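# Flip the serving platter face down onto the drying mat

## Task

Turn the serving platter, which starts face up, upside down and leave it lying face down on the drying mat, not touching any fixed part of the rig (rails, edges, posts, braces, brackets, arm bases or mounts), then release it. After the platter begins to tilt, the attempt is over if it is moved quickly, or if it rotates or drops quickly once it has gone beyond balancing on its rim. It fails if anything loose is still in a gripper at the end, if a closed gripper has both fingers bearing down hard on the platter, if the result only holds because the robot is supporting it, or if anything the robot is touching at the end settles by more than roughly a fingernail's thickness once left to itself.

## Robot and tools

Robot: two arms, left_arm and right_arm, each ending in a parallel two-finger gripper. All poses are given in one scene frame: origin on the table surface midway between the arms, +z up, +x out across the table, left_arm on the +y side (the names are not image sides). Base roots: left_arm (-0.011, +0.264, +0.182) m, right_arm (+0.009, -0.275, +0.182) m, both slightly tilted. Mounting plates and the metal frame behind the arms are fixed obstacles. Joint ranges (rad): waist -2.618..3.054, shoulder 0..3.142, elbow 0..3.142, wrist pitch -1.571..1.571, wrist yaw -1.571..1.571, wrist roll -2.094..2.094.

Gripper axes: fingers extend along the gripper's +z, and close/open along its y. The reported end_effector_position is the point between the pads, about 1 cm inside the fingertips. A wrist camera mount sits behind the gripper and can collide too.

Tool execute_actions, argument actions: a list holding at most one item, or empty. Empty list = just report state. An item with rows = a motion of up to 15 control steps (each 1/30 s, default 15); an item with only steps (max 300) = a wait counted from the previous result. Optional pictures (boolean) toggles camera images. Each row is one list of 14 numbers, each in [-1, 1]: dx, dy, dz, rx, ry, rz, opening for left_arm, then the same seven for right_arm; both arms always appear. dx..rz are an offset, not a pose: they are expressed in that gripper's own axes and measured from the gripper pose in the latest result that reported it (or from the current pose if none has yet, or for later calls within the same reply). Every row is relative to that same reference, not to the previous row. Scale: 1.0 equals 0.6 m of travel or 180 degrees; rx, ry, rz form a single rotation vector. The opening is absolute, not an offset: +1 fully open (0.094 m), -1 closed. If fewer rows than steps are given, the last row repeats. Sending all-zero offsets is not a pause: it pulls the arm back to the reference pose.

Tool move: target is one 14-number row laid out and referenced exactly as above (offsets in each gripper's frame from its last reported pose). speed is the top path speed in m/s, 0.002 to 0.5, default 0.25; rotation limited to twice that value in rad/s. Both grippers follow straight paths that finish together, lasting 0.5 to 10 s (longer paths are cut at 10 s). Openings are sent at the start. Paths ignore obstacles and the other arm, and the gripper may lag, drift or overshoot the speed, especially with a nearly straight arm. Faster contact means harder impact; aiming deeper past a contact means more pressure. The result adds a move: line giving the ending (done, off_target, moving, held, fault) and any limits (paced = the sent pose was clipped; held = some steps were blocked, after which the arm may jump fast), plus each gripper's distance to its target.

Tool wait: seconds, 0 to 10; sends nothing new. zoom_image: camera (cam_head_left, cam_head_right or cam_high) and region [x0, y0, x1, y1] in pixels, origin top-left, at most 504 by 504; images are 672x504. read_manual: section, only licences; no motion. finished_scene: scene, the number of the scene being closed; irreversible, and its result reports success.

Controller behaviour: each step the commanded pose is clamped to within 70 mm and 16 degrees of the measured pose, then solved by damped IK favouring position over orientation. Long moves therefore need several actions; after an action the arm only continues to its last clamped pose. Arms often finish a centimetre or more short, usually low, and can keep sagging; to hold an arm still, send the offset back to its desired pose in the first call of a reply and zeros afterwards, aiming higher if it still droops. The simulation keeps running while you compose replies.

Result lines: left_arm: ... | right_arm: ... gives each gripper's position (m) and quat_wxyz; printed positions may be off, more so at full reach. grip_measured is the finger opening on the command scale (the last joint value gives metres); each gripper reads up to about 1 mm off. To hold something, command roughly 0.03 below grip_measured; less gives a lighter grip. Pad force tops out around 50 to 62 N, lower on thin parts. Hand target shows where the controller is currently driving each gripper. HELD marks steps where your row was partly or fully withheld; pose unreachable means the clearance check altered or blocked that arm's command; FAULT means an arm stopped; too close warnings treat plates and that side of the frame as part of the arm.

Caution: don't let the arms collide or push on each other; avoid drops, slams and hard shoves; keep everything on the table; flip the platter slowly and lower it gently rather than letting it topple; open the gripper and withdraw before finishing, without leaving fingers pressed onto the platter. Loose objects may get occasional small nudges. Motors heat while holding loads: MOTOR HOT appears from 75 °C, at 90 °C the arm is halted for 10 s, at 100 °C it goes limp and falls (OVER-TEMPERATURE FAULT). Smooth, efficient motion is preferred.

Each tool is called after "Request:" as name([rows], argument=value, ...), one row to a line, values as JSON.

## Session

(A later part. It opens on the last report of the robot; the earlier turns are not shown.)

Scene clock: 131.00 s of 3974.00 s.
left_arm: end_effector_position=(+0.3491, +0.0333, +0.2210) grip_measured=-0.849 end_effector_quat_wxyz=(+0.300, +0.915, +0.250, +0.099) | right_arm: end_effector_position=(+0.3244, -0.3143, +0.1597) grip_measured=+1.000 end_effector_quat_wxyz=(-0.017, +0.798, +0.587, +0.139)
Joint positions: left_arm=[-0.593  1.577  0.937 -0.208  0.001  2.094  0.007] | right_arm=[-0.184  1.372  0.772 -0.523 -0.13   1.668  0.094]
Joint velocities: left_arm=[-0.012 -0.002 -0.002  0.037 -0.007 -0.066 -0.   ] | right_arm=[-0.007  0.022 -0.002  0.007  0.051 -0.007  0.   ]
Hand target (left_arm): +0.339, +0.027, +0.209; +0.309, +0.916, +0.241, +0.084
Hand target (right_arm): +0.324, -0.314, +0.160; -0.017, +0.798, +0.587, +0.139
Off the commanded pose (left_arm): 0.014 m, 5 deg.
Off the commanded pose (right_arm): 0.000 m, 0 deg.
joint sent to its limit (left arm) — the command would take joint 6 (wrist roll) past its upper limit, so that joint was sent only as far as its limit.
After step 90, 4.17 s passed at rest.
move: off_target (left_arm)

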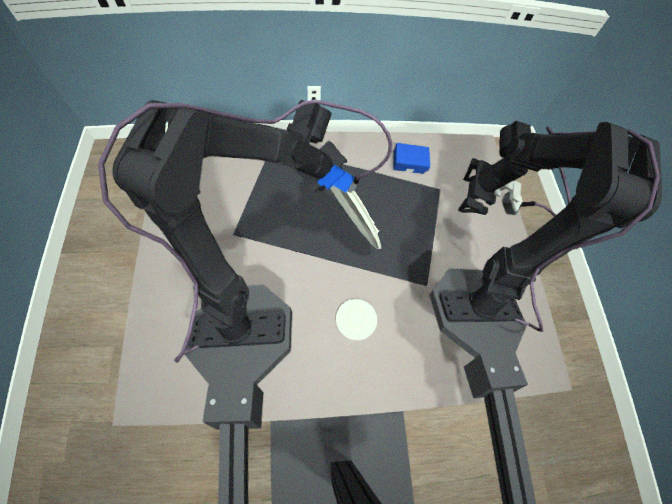

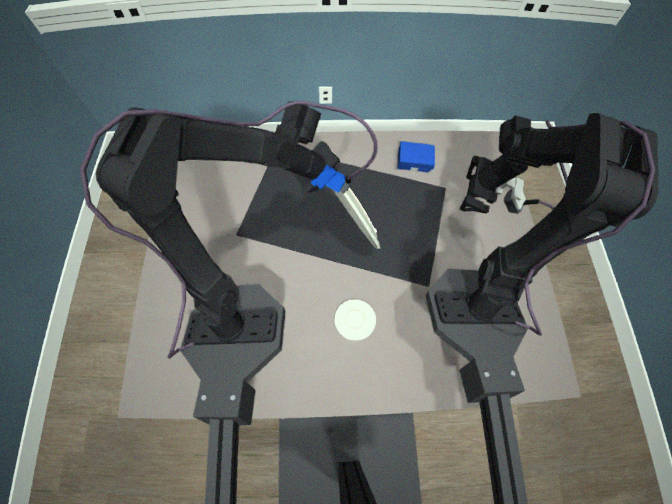

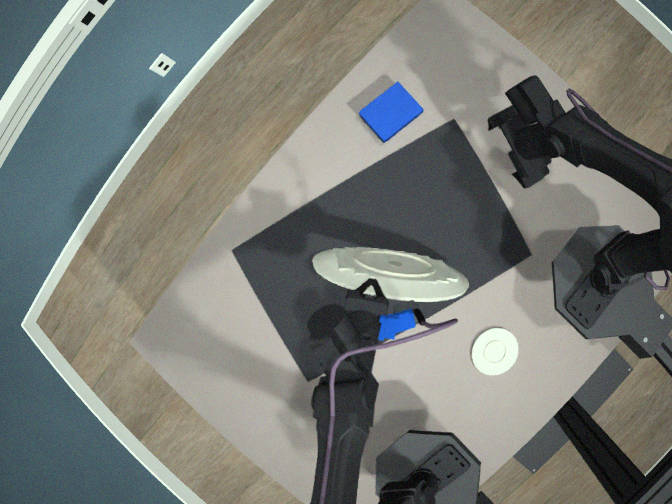

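Request:
move(target=[0.085,-0.138,0.047,-0.15,0,0,-1,0,0,0,0,0,0,1], speed=0.015)

Scene clock: 147.00 s of 3974.00 s.
left_arm: end_effector_position=(+0.3801, +0.1056, +0.1830) grip_measured=-0.851 end_effector_quat_wxyz=(+0.396, +0.838, +0.330, +0.180) | right_arm: end_effector_position=(+0.3244, -0.3143, +0.1597) grip_measured=+1.000 end_effector_quat_wxyz=(-0.017, +0.798, +0.587, +0.139)
Joint positions: left_arm=[-0.298  1.574  0.59   0.416  0.212  2.1    0.007] | right_arm=[-0.184  1.372  0.772 -0.523 -0.13   1.668  0.094]
Joint velocities: left_arm=[ 0.022 -0.017 -0.022  0.051  0.022  0.051 -0.001] | right_arm=[-0.002 -0.007 -0.002 -0.037  0.007 -0.051  0.   ]
Hand target (left_arm): +0.360, +0.079, +0.177; +0.433, +0.841, +0.297, +0.134
Hand target (right_arm): +0.324, -0.314, +0.160; -0.017, +0.798, +0.587, +0.139
Off the commanded pose (left_arm): 0.034 m, 18 deg.
Off the commanded pose (right_arm): 0.000 m, 0 deg.
joint sent to its limit (left arm) — the command would take joint 6 (wrist roll) past its upper limit, so that joint was sent only as far as its limit.
After step 90, 2.80 s passed at rest.
move: off_target (left_arm; path cut at 10 s)

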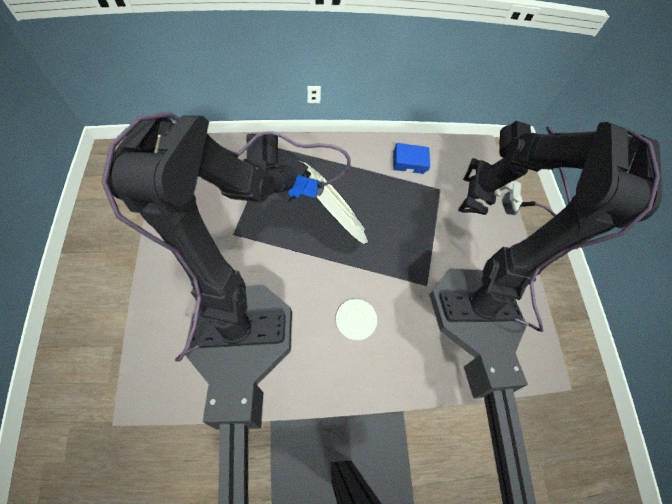

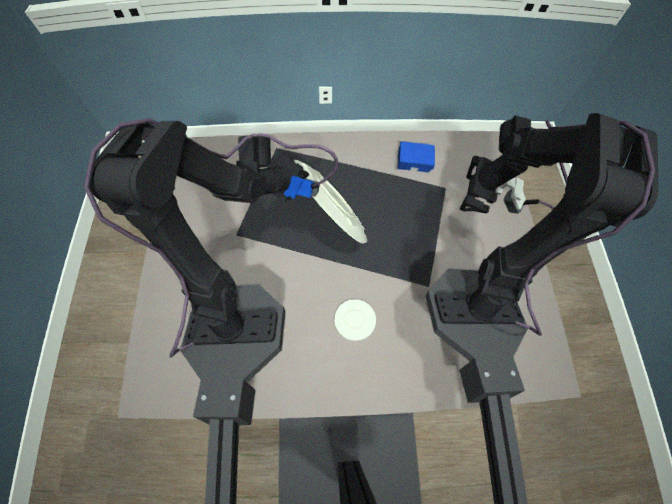

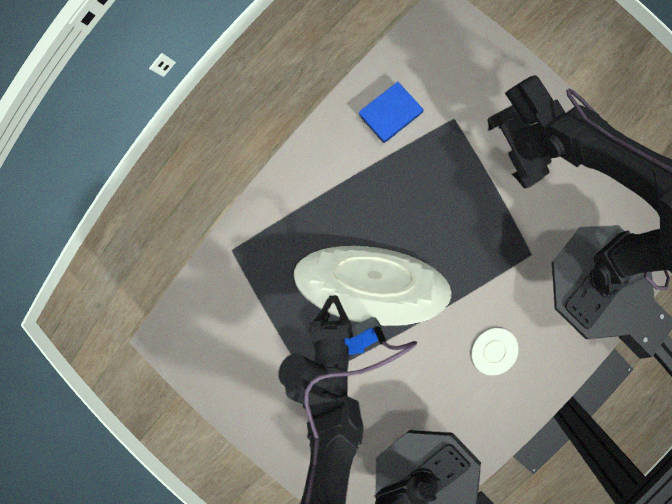

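Request:
move(target=[-0.028,-0.088,0.1,-0.11,-0.087,0.069,-1,0,0,0,0,0,0,1], speed=0.015)

Scene clock: 165.40 s of 3974.00 s.
left_arm: end_effector_position=(+0.4055, +0.1386, +0.1470) grip_measured=-0.849 end_effector_quat_wxyz=(+0.488, +0.775, +0.321, +0.241) | right_arm: end_effector_position=(+0.3244, -0.3143, +0.1597) grip_measured=+1.000 end_effector_quat_wxyz=(-0.017, +0.798, +0.587, +0.139)
Joint positions: left_arm=[-0.088  1.924  0.513  1.071  0.477  2.1    0.007] | right_arm=[-0.184  1.372  0.772 -0.523 -0.13   1.668  0.094]
Joint velocities: left_arm=[-0.007  0.022 -0.007  0.007  0.051  0.022 -0.001] | right_arm=[ 0.012 -0.022 -0.017 -0.022  0.007  0.007  0.   ]
Hand target (left_arm): +0.378, +0.097, +0.138; +0.519, +0.788, +0.283, +0.171
Hand target (right_arm): +0.324, -0.314, +0.160; -0.017, +0.798, +0.587, +0.139
Off the commanded pose (left_arm): 0.073 m, 24 deg.
Off the commanded pose (right_arm): 0.000 m, 0 deg.
joint sent to its limit (left arm) — the command would take joint 6 (wrist roll) past its upper limit, so that joint was sent only as far as its limit.
After step 90, 5.20 s passed at rest.
move: off_target (left_arm; path cut at 10 s)

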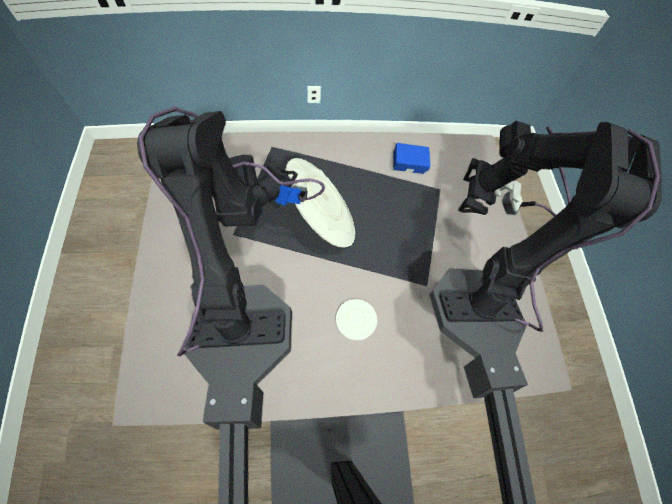

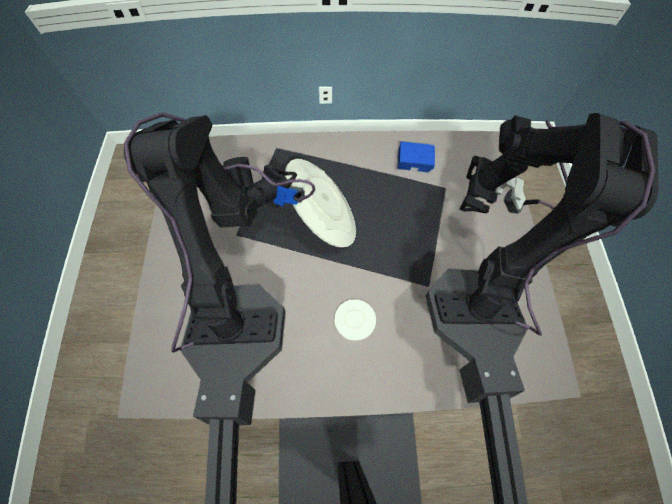

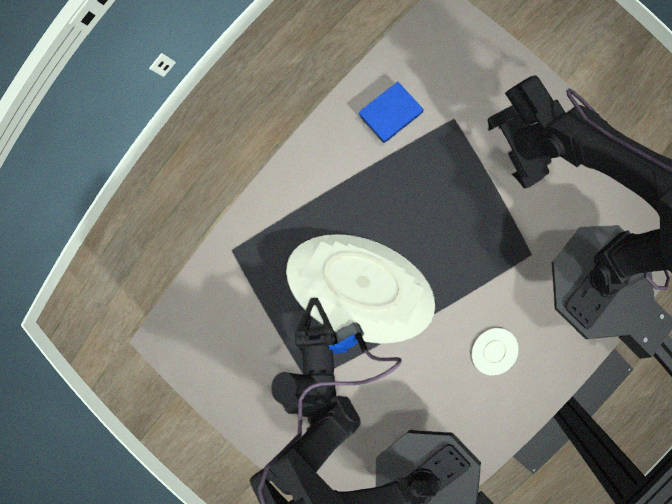

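Request:
move(target=[-0.017,-0.14,0,0,0,0,-0.65,0,0,0,0,0,0,1], speed=0.012)

Request:
zoom_image(camera="cam_head_left", region=[230,130,390,260])

Scene clock: 184.23 s of 3974.00 s.
left_arm: end_effector_position=(+0.3969, +0.1829, +0.0849) grip_measured=-0.647 end_effector_quat_wxyz=(+0.475, +0.750, +0.348, +0.301) | right_arm: end_effector_position=(+0.3244, -0.3143, +0.1597) grip_measured=+1.000 end_effector_quat_wxyz=(-0.017, +0.798, +0.587, +0.139)
Joint positions: left_arm=[0.048 2.322 0.508 1.561 0.503 2.1   0.017] | right_arm=[-0.184  1.372  0.772 -0.523 -0.13   1.668  0.094]
Joint velocities: left_arm=[-0.007  0.007 -0.007  0.022 -0.007 -0.066 -0.001] | right_arm=[ 0.012 -0.012 -0.017 -0.066 -0.007 -0.037  0.   ]
Hand target (left_arm): +0.377, +0.159, +0.072; +0.494, +0.765, +0.334, +0.243
Hand target (right_arm): +0.324, -0.314, +0.160; -0.017, +0.798, +0.587, +0.139
Off the commanded pose (left_arm): 0.036 m, 8 deg.
Off the commanded pose (right_arm): 0.000 m, 0 deg.
joint sent to its limit (left arm) — the command would take joint 6 (wrist roll) past its upper limit, so that joint was sent only as far as its limit.
After step 90, 8.57 s passed at rest.
move: off_target (left_arm)

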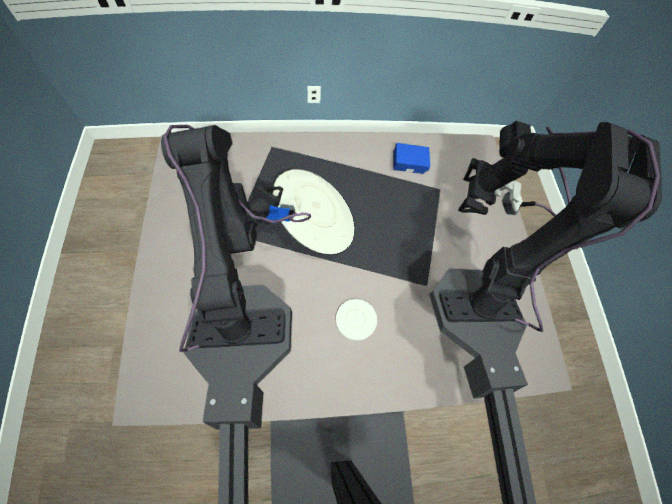

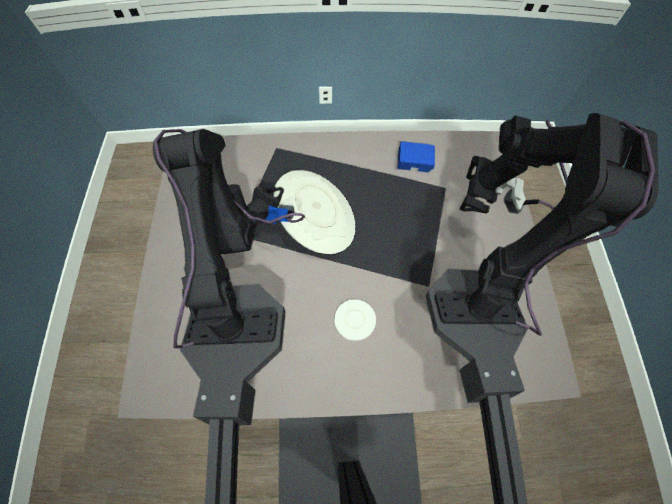

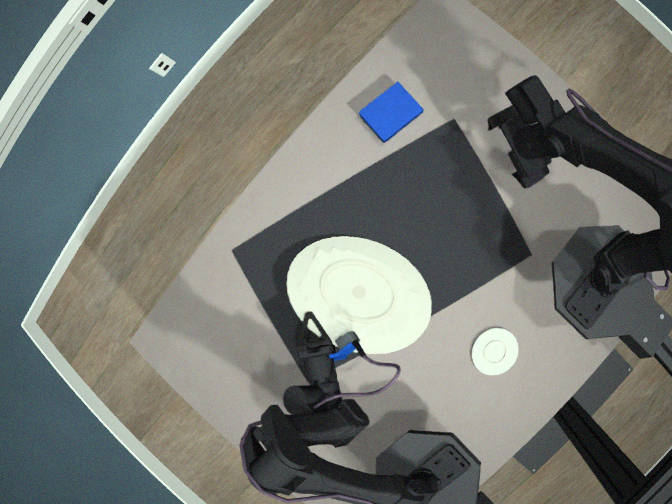

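Region (230, 130, 390, 260) of cam_head_left's 672x504 image, scaled by 3.150, with more detail than that image has; it fills the top 410 rows of this view, and the rest is white.

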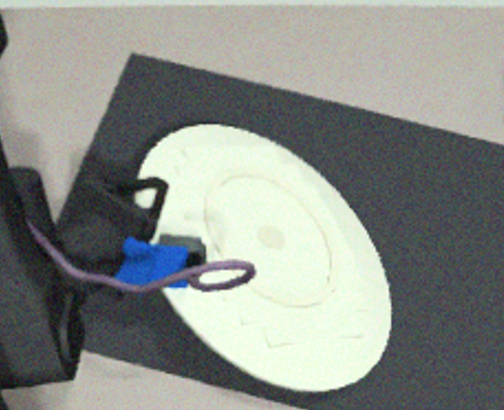

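Request:
move(target=[-0.01,-0.075,0.025,0.07,0,0,-0.45,0,0,0,0,0,0,1], speed=0.01)

Request:
move(target=[0,0.02,-0.09,0,0,0,-0.3,0,0,0,0,0,0,1], speed=0.01)

Scene clock: 202.93 s of 3974.00 s.
left_arm: end_effector_position=(+0.3917, +0.1912, +0.0612) grip_measured=-0.447 end_effector_quat_wxyz=(+0.431, +0.765, +0.386, +0.284) | right_arm: end_effector_position=(+0.3244, -0.3143, +0.1597) grip_measured=+1.000 end_effector_quat_wxyz=(-0.017, +0.798, +0.587, +0.139)
Joint positions: left_arm=[0.04  2.325 0.512 1.469 0.408 2.1   0.026] | right_arm=[-0.184  1.372  0.772 -0.523 -0.13   1.668  0.094]
Joint velocities: left_arm=[-0.017  0.002  0.002  0.095  0.022 -0.066 -0.   ] | right_arm=[ 0.002 -0.022 -0.007 -0.051  0.007 -0.022  0.   ]
Hand target (left_arm): +0.393, +0.184, +0.043; +0.409, +0.777, +0.398, +0.266
Hand target (right_arm): +0.324, -0.314, +0.160; -0.017, +0.798, +0.587, +0.139
Off the commanded pose (left_arm): 0.025 m, 7 deg.
Off the commanded pose (right_arm): 0.000 m, 0 deg.
joint sent to its limit (left arm) — the command would take joint 6 (wrist roll) past its upper limit, so that joint was sent only as far as its limit.
After step 90, 5.50 s passed at rest.
move: off_target (left_arm; path cut at 10 s)

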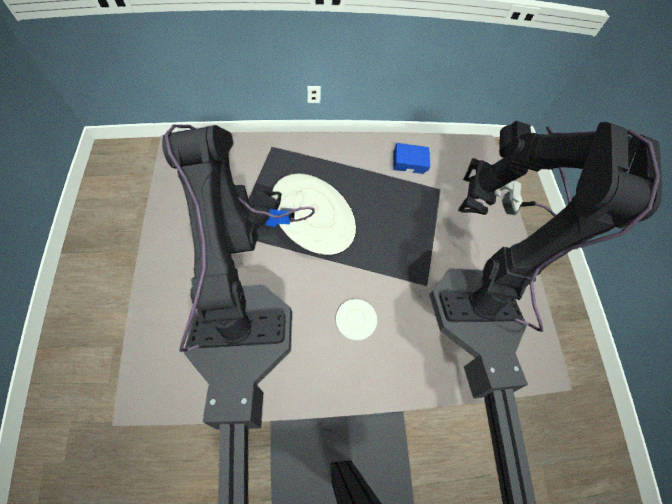

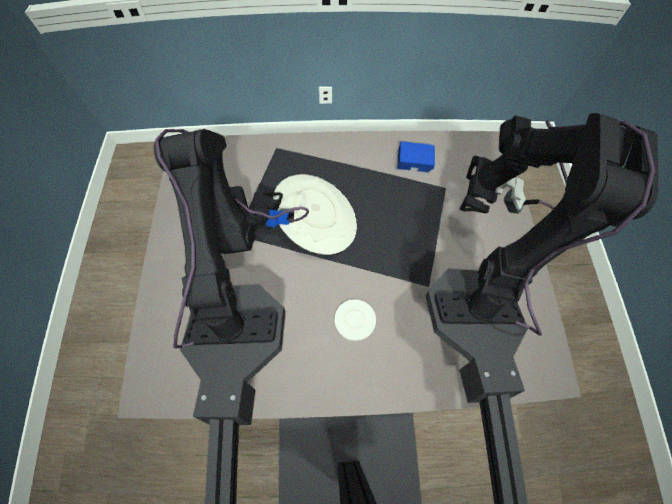

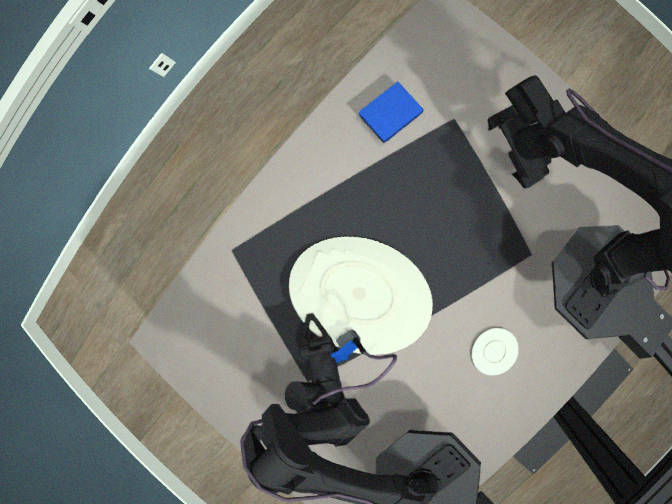

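Scene clock: 208.70 s of 3974.00 s.
left_arm: end_effector_position=(+0.3603, +0.2087, +0.0939) grip_measured=-0.298 end_effector_quat_wxyz=(+0.432, +0.758, +0.394, +0.289) | right_arm: end_effector_position=(+0.3244, -0.3143, +0.1597) grip_measured=+1.000 end_effector_quat_wxyz=(-0.017, +0.798, +0.587, +0.139)
Joint positions: left_arm=[0.093 2.193 0.326 1.532 0.446 2.1   0.033] | right_arm=[-0.184  1.372  0.772 -0.523 -0.13   1.668  0.094]
Joint velocities: left_arm=[-0.012  0.007  0.017 -0.022  0.037 -0.11  -0.   ] | right_arm=[ 0.007 -0.007  0.002  0.022 -0.051 -0.051  0.   ]
Hand target (left_arm): +0.354, +0.210, +0.096; +0.434, +0.758, +0.395, +0.284
Hand target (right_arm): +0.324, -0.314, +0.160; -0.017, +0.798, +0.587, +0.139
Off the commanded pose (left_arm): 0.007 m, 1 deg.
Off the commanded pose (right_arm): 0.000 m, 0 deg.
joint sent to its limit (left arm) — the command would take joint 6 (wrist roll) past its upper limit, so that joint was sent only as far as its limit.
move: done

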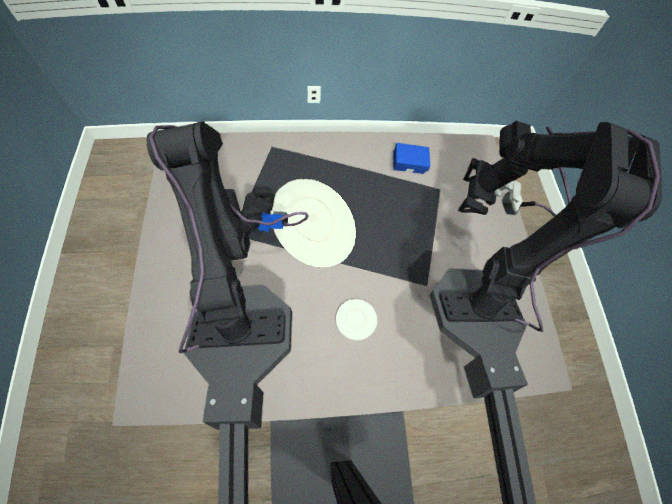

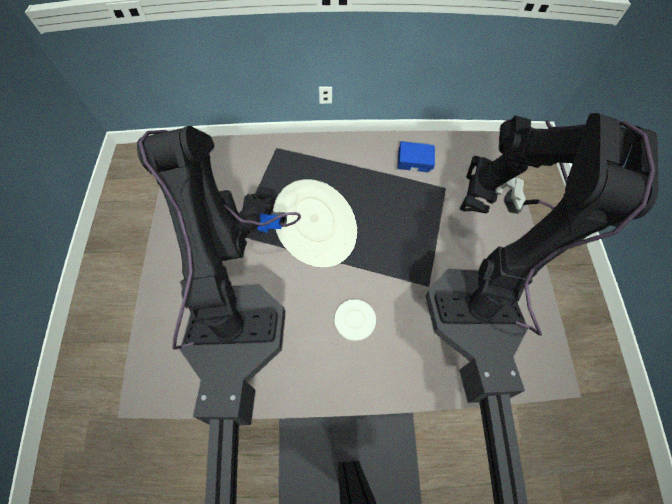

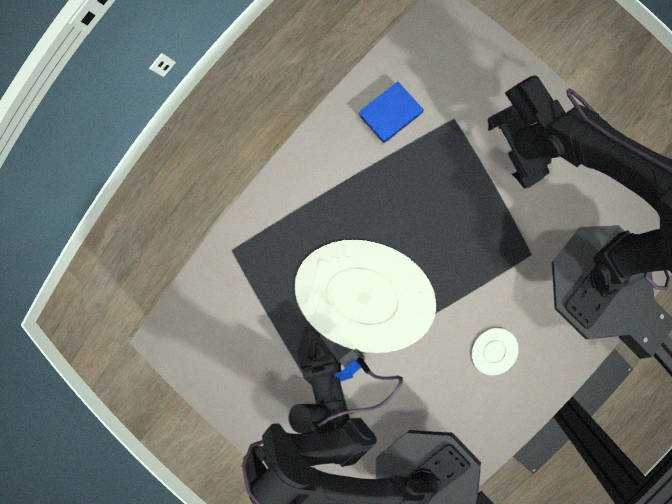

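Request:
move(target=[-0.38,0,-0.205,0.346,-0.038,0,-1,0,0,0,0,0,0,1], speed=0.15)

Scene clock: 228.60 s of 3974.00 s.
left_arm: end_effector_position=(+0.1473, +0.0803, +0.1246) grip_measured=-0.996 end_effector_quat_wxyz=(-0.004, +0.887, +0.461, +0.009) | right_arm: end_effector_position=(+0.3244, -0.3143, +0.1597) grip_measured=+1.000 end_effector_quat_wxyz=(-0.017, +0.798, +0.587, +0.139)
Joint positions: left_arm=[-1.013  1.733  0.698 -0.536 -0.323  1.145  0.   ] | right_arm=[-0.184  1.372  0.772 -0.523 -0.13   1.668  0.094]
Joint velocities: left_arm=[-0.012  0.002 -0.002 -0.007 -0.051 -0.066 -0.001] | right_arm=[-0.007  0.002 -0.012 -0.11   0.022 -0.037  0.   ]
Hand target (left_arm): +0.146, +0.072, +0.128; -0.001, +0.888, +0.460, +0.002
Hand target (right_arm): +0.324, -0.314, +0.160; -0.017, +0.798, +0.587, +0.139
Off the commanded pose (left_arm): 0.013 m, 1 deg.
Off the commanded pose (right_arm): 0.000 m, 0 deg.
After step 90, 12.63 s passed at rest.
move: off_target (left_arm)

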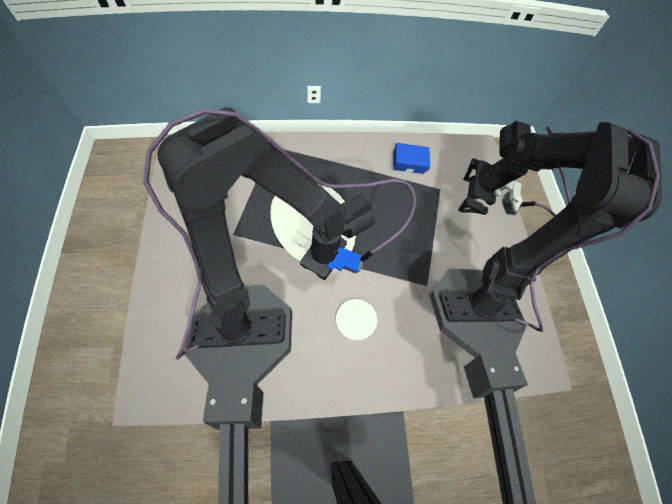

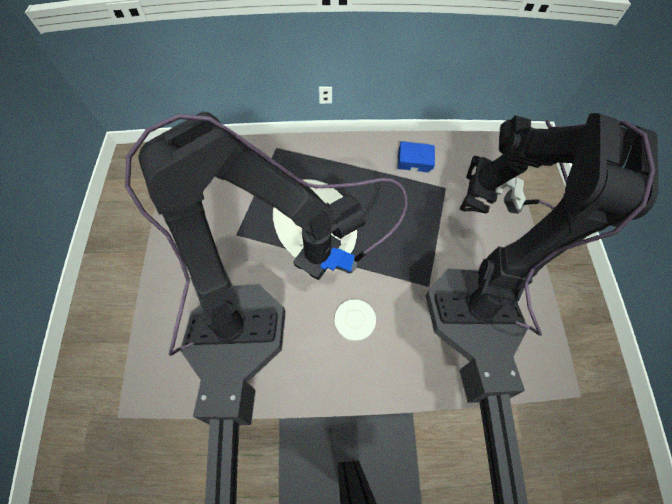

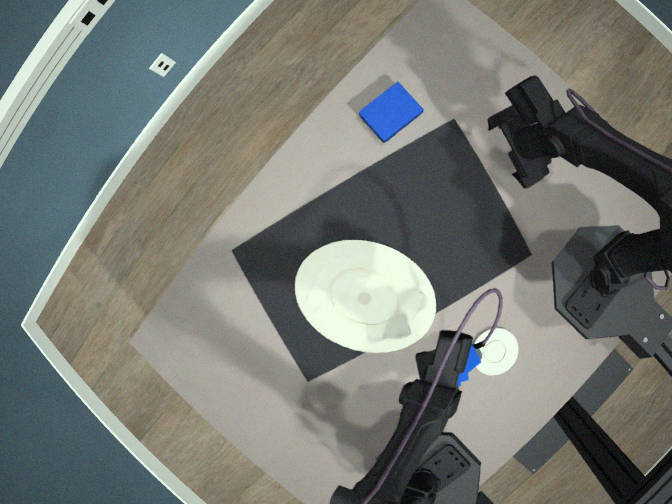

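Request:
move(target=[0,0,0.175,0,0,0,-1,0,0,0,0,0,0,1], speed=0.08)

Request:
move(target=[0.06,0.135,0,0,0,0,-1,0,0,0,0,0,0,1], speed=0.02)

Request:
move(target=[-0.03,-0.07,-0.2,0,0,0,-1,0,0,0,0,0,0,1], speed=0.08)

Scene clock: 238.33 s of 3974.00 s.
left_arm: end_effector_position=(+0.1540, +0.0740, +0.0244) grip_measured=-0.996 end_effector_quat_wxyz=(+0.004, +0.886, +0.464, +0.012) | right_arm: end_effector_position=(+0.3244, -0.3143, +0.1597) grip_measured=+1.000 end_effector_quat_wxyz=(-0.017, +0.798, +0.587, +0.139)
Joint positions: left_arm=[-0.885  2.132  0.659 -0.037 -0.322  1.279  0.   ] | right_arm=[-0.184  1.372  0.772 -0.523 -0.13   1.668  0.094]
Joint velocities: left_arm=[ 0.007 -0.002 -0.017  0.007 -0.007 -0.051  0.001] | right_arm=[-0.017 -0.007  0.007 -0.066 -0.007  0.022  0.   ]
Hand target (left_arm): +0.149, +0.080, +0.021; -0.004, +0.887, +0.461, +0.008
Hand target (right_arm): +0.324, -0.314, +0.160; -0.017, +0.798, +0.587, +0.139
Off the commanded pose (left_arm): 0.011 m, 1 deg.
Off the commanded pose (right_arm): 0.000 m, 0 deg.
After step 90, 4.83 s passed at rest.
move: off_target (left_arm)

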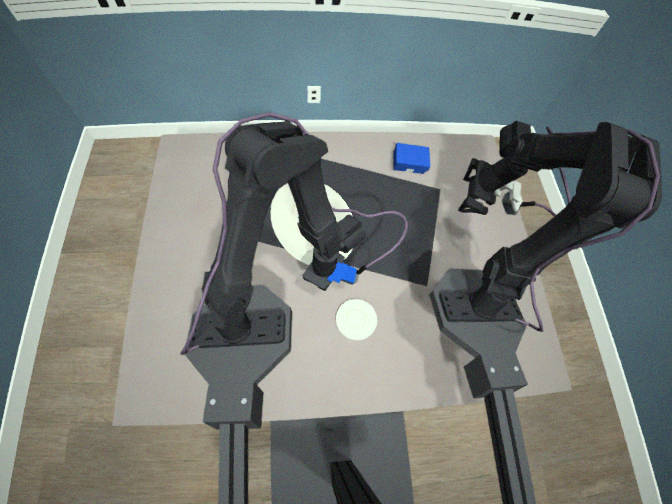

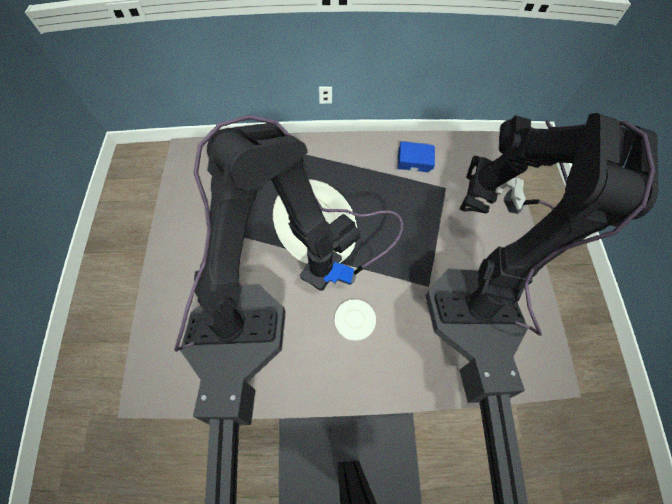

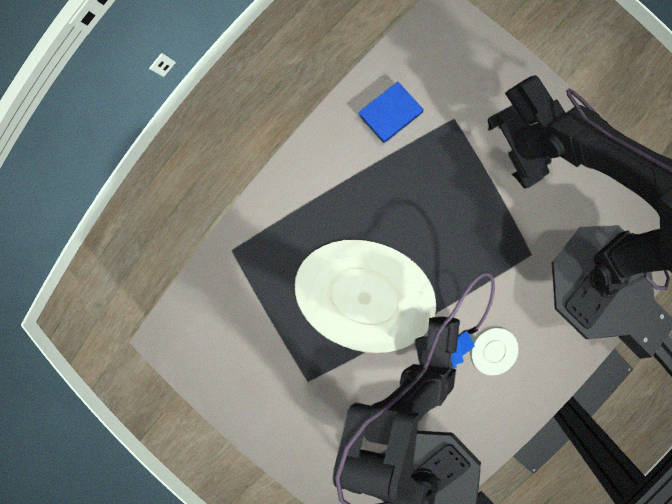

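Scene clock: 243.00 s of 3974.00 s.
left_arm: end_effector_position=(+0.2142, +0.0671, +0.0329) grip_measured=-0.997 end_effector_quat_wxyz=(-0.023, +0.892, +0.451, -0.015) | right_arm: end_effector_position=(+0.3244, -0.3143, +0.1597) grip_measured=+1.000 end_effector_quat_wxyz=(-0.017, +0.798, +0.587, +0.139)
Joint positions: left_arm=[-0.735  2.145  0.915 -0.303 -0.277  1.445  0.   ] | right_arm=[-0.184  1.372  0.772 -0.523 -0.13   1.668  0.094]
Joint velocities: left_arm=[-0.017  0.017 -0.032  0.007  0.051 -0.051 -0.001] | right_arm=[ 0.012 -0.007  0.002  0.022  0.051  0.007  0.   ]
Hand target (left_arm): +0.240, +0.059, +0.029; +0.003, +0.885, +0.465, +0.011
Hand target (right_arm): +0.324, -0.314, +0.160; -0.017, +0.798, +0.587, +0.139
Off the commanded pose (left_arm): 0.029 m, 5 deg.
Off the commanded pose (right_arm): 0.000 m, 0 deg.
move: off_target (left_arm)

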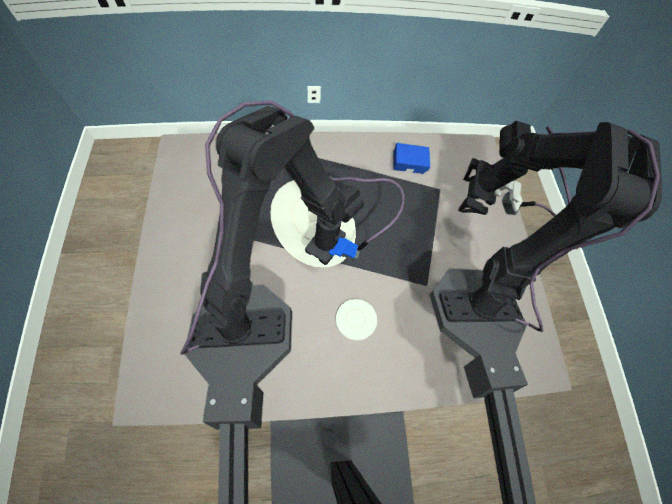

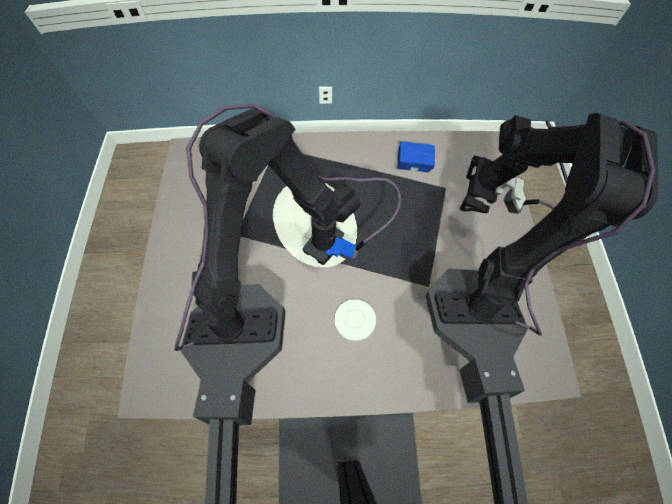

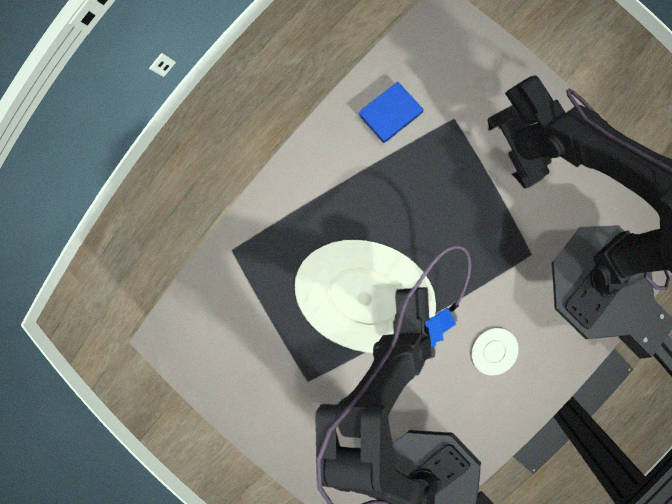

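Scene clock: 245.13 s of 3974.00 s.
left_arm: end_effector_position=(+0.1778, +0.0751, +0.1491) grip_measured=-0.997 end_effector_quat_wxyz=(-0.024, +0.891, +0.454, -0.016) | right_arm: end_effector_position=(+0.3244, -0.3143, +0.1597) grip_measured=+1.000 end_effector_quat_wxyz=(-0.017, +0.798, +0.587, +0.139)
Joint positions: left_arm=[-0.927  1.737  0.876 -0.728 -0.278  1.239  0.   ] | right_arm=[-0.184  1.372  0.772 -0.523 -0.13   1.668  0.094]
Joint velocities: left_arm=[-0.012  0.002 -0.017 -0.022 -0.022  0.037  0.   ] | right_arm=[-0.007 -0.007 -0.022 -0.037  0.007  0.022  0.   ]
Hand target (left_arm): +0.174, +0.076, +0.153; -0.023, +0.892, +0.451, -0.014
Hand target (right_arm): +0.324, -0.314, +0.160; -0.017, +0.798, +0.587, +0.139
Off the commanded pose (left_arm): 0.006 m, 0 deg.
Off the commanded pose (right_arm): 0.000 m, 0 deg.
move: done

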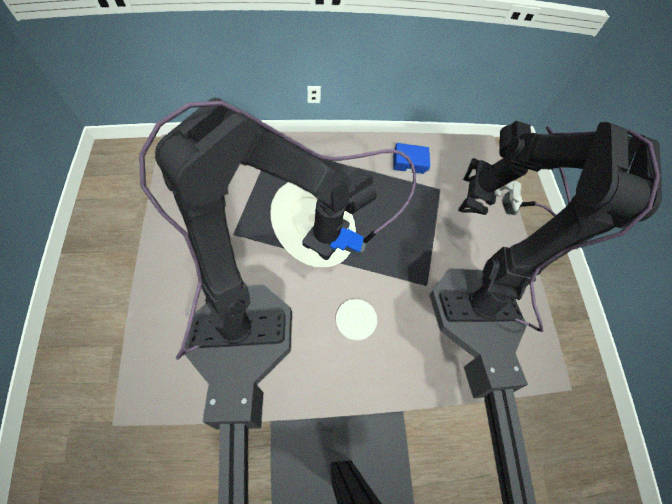

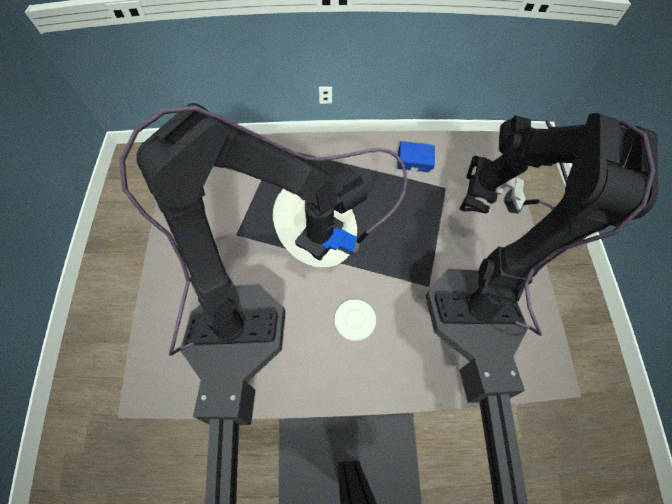

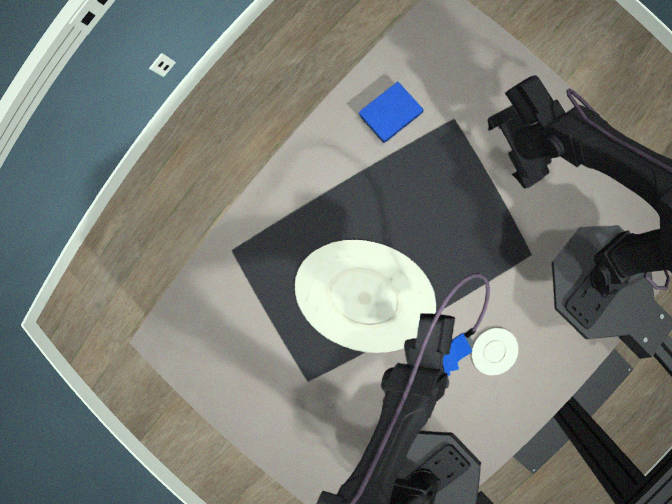

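Request:
move(target=[-0.022,-0.035,0.245,0,0,0,-1,0,0,0,0,0,0,1], speed=0.07)

Request:
move(target=[0.06,0.14,0.01,0,0,0,-1,0,0,0,0,0,0,1], speed=0.02)

Request:
move(target=[-0.03,-0.07,-0.2,0,0,0,-1,0,0,0,0,0,0,1], speed=0.08)

Scene clock: 254.63 s of 3974.00 s.
left_arm: end_effector_position=(+0.1511, +0.0737, +0.0122) grip_measured=-0.997 end_effector_quat_wxyz=(-0.023, +0.890, +0.455, -0.016) | right_arm: end_effector_position=(+0.3244, -0.3143, +0.1597) grip_measured=+1.000 end_effector_quat_wxyz=(-0.017, +0.798, +0.587, +0.139)
Joint positions: left_arm=[-0.852  2.198  0.723 -0.091 -0.279  1.316  0.   ] | right_arm=[-0.184  1.372  0.772 -0.523 -0.13   1.668  0.094]
Joint velocities: left_arm=[-0.007 -0.012  0.002 -0.007 -0.022 -0.037 -0.   ] | right_arm=[ 0.012 -0.012  0.007 -0.066  0.007  0.081  0.   ]
Hand target (left_arm): +0.147, +0.079, +0.005; -0.024, +0.891, +0.454, -0.016
Hand target (right_arm): +0.324, -0.314, +0.160; -0.017, +0.798, +0.587, +0.139
Off the commanded pose (left_arm): 0.012 m, 0 deg.
Off the commanded pose (right_arm): 0.000 m, 0 deg.
After step 90, 4.13 s passed at rest.
move: off_target (left_arm)

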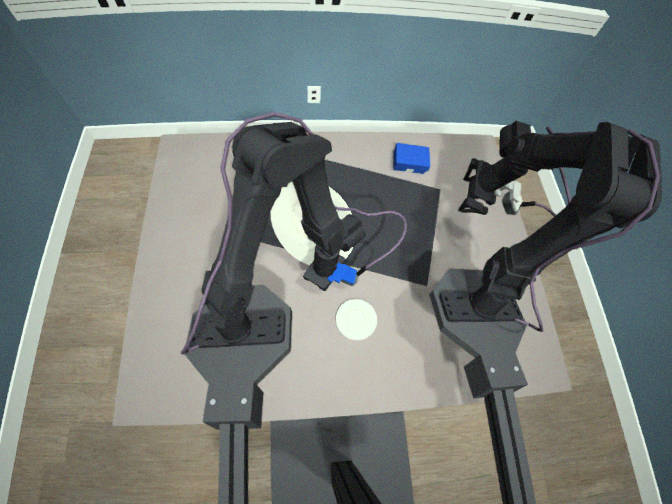

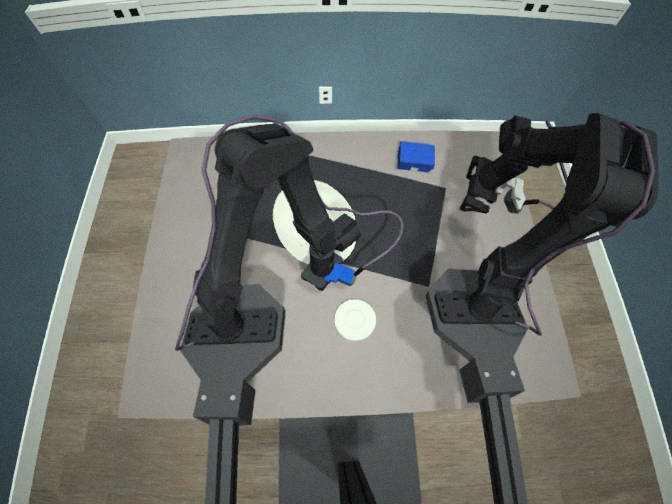

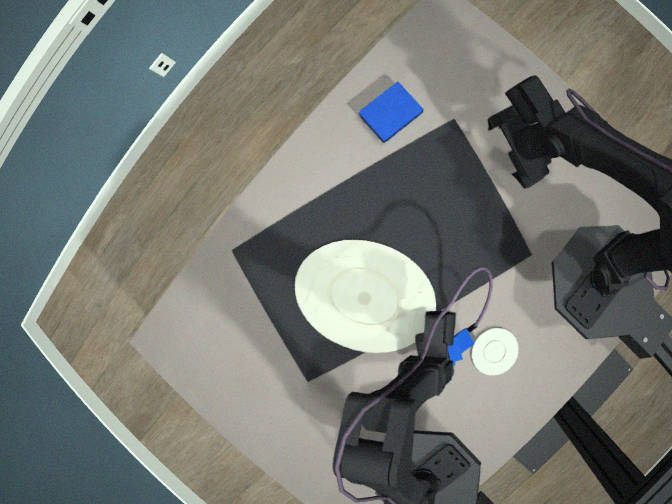

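Scene clock: 259.43 s of 3974.00 s.
left_arm: end_effector_position=(+0.1816, +0.0705, +0.0151) grip_measured=-0.997 end_effector_quat_wxyz=(-0.081, +0.893, +0.434, -0.092) | right_arm: end_effector_position=(+0.3244, -0.3143, +0.1597) grip_measured=+1.000 end_effector_quat_wxyz=(-0.017, +0.798, +0.587, +0.139)
Joint positions: left_arm=[-0.719  2.258  0.993 -0.43  -0.173  1.458  0.   ] | right_arm=[-0.184  1.372  0.772 -0.523 -0.13   1.668  0.094]
Joint velocities: left_arm=[-0.007  0.012  0.007 -0.022  0.022 -0.037  0.   ] | right_arm=[ 0.007  0.002 -0.002 -0.066 -0.007 -0.007  0.   ]
Hand target (left_arm): +0.238, +0.057, +0.011; -0.027, +0.888, +0.458, -0.017
Hand target (right_arm): +0.324, -0.314, +0.160; -0.017, +0.798, +0.587, +0.139
Off the commanded pose (left_arm): 0.062 m, 11 deg.
Off the commanded pose (right_arm): 0.000 m, 0 deg.
move: off_target (left_arm)

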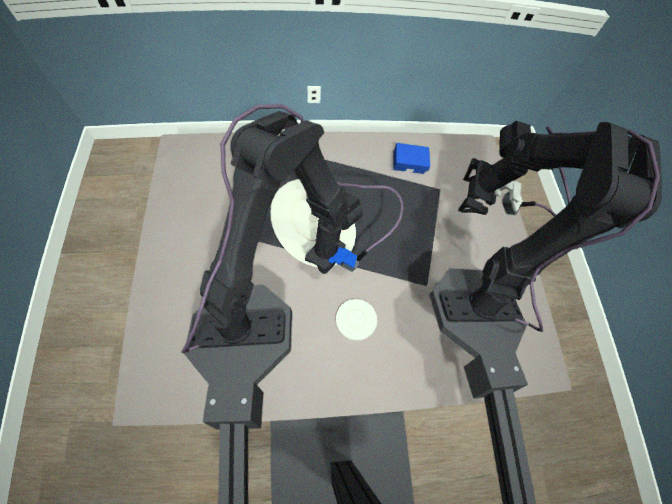

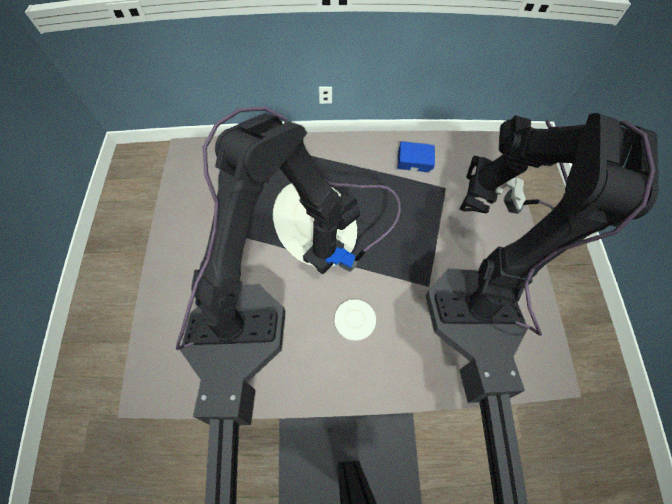

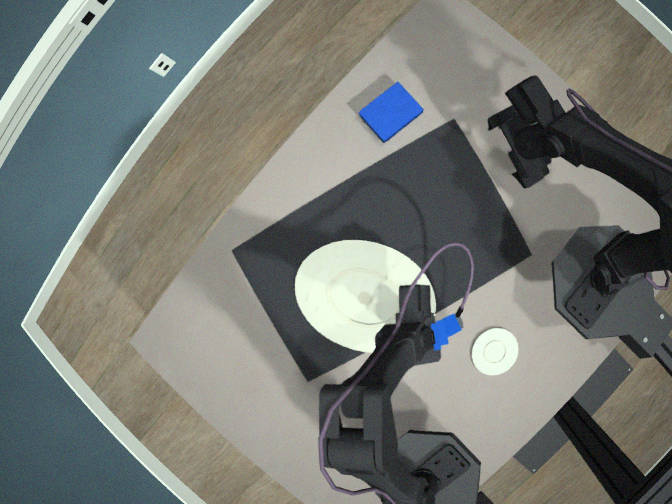

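Scene clock: 261.57 s of 3974.00 s.
left_arm: end_effector_position=(+0.1688, +0.0799, +0.1350) grip_measured=-0.997 end_effector_quat_wxyz=(-0.087, +0.892, +0.435, -0.086) | right_arm: end_effector_position=(+0.3244, -0.3143, +0.1597) grip_measured=+1.000 end_effector_quat_wxyz=(-0.017, +0.798, +0.587, +0.139)
Joint positions: left_arm=[-0.854  1.864  0.973 -0.835 -0.17   1.315  0.   ] | right_arm=[-0.184  1.372  0.772 -0.523 -0.13   1.668  0.094]
Joint velocities: left_arm=[-0.012 -0.007  0.017  0.051  0.007 -0.022 -0.   ] | right_arm=[-0.012 -0.012  0.007 -0.037 -0.051  0.022  0.   ]
Hand target (left_arm): +0.166, +0.076, +0.141; -0.081, +0.893, +0.433, -0.092
Hand target (right_arm): +0.324, -0.314, +0.160; -0.017, +0.798, +0.587, +0.139
Off the commanded pose (left_arm): 0.010 m, 1 deg.
Off the commanded pose (right_arm): 0.000 m, 0 deg.
move: done

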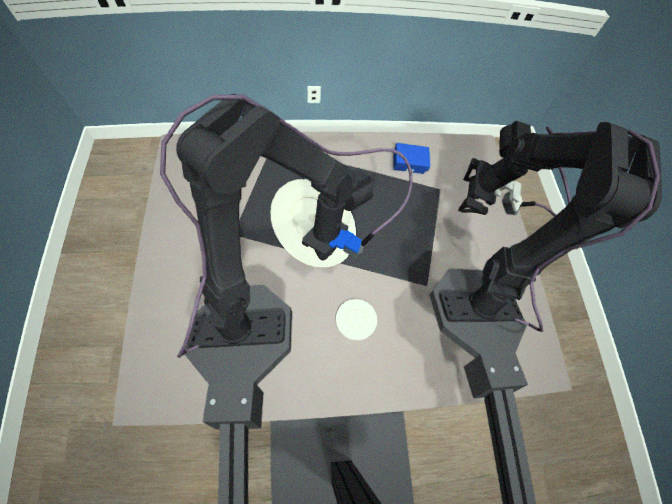

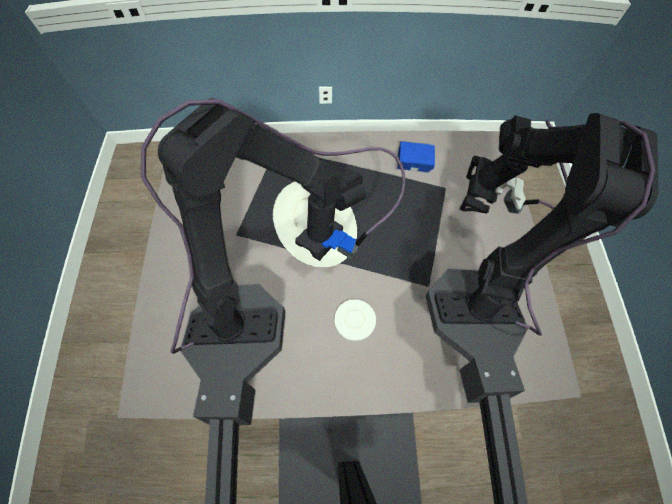

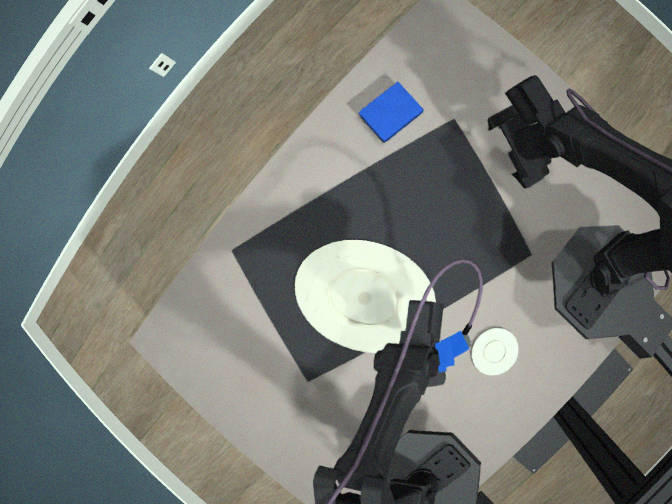

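Request:
finished_scene(scene=2)

The scene is finished: the task was done.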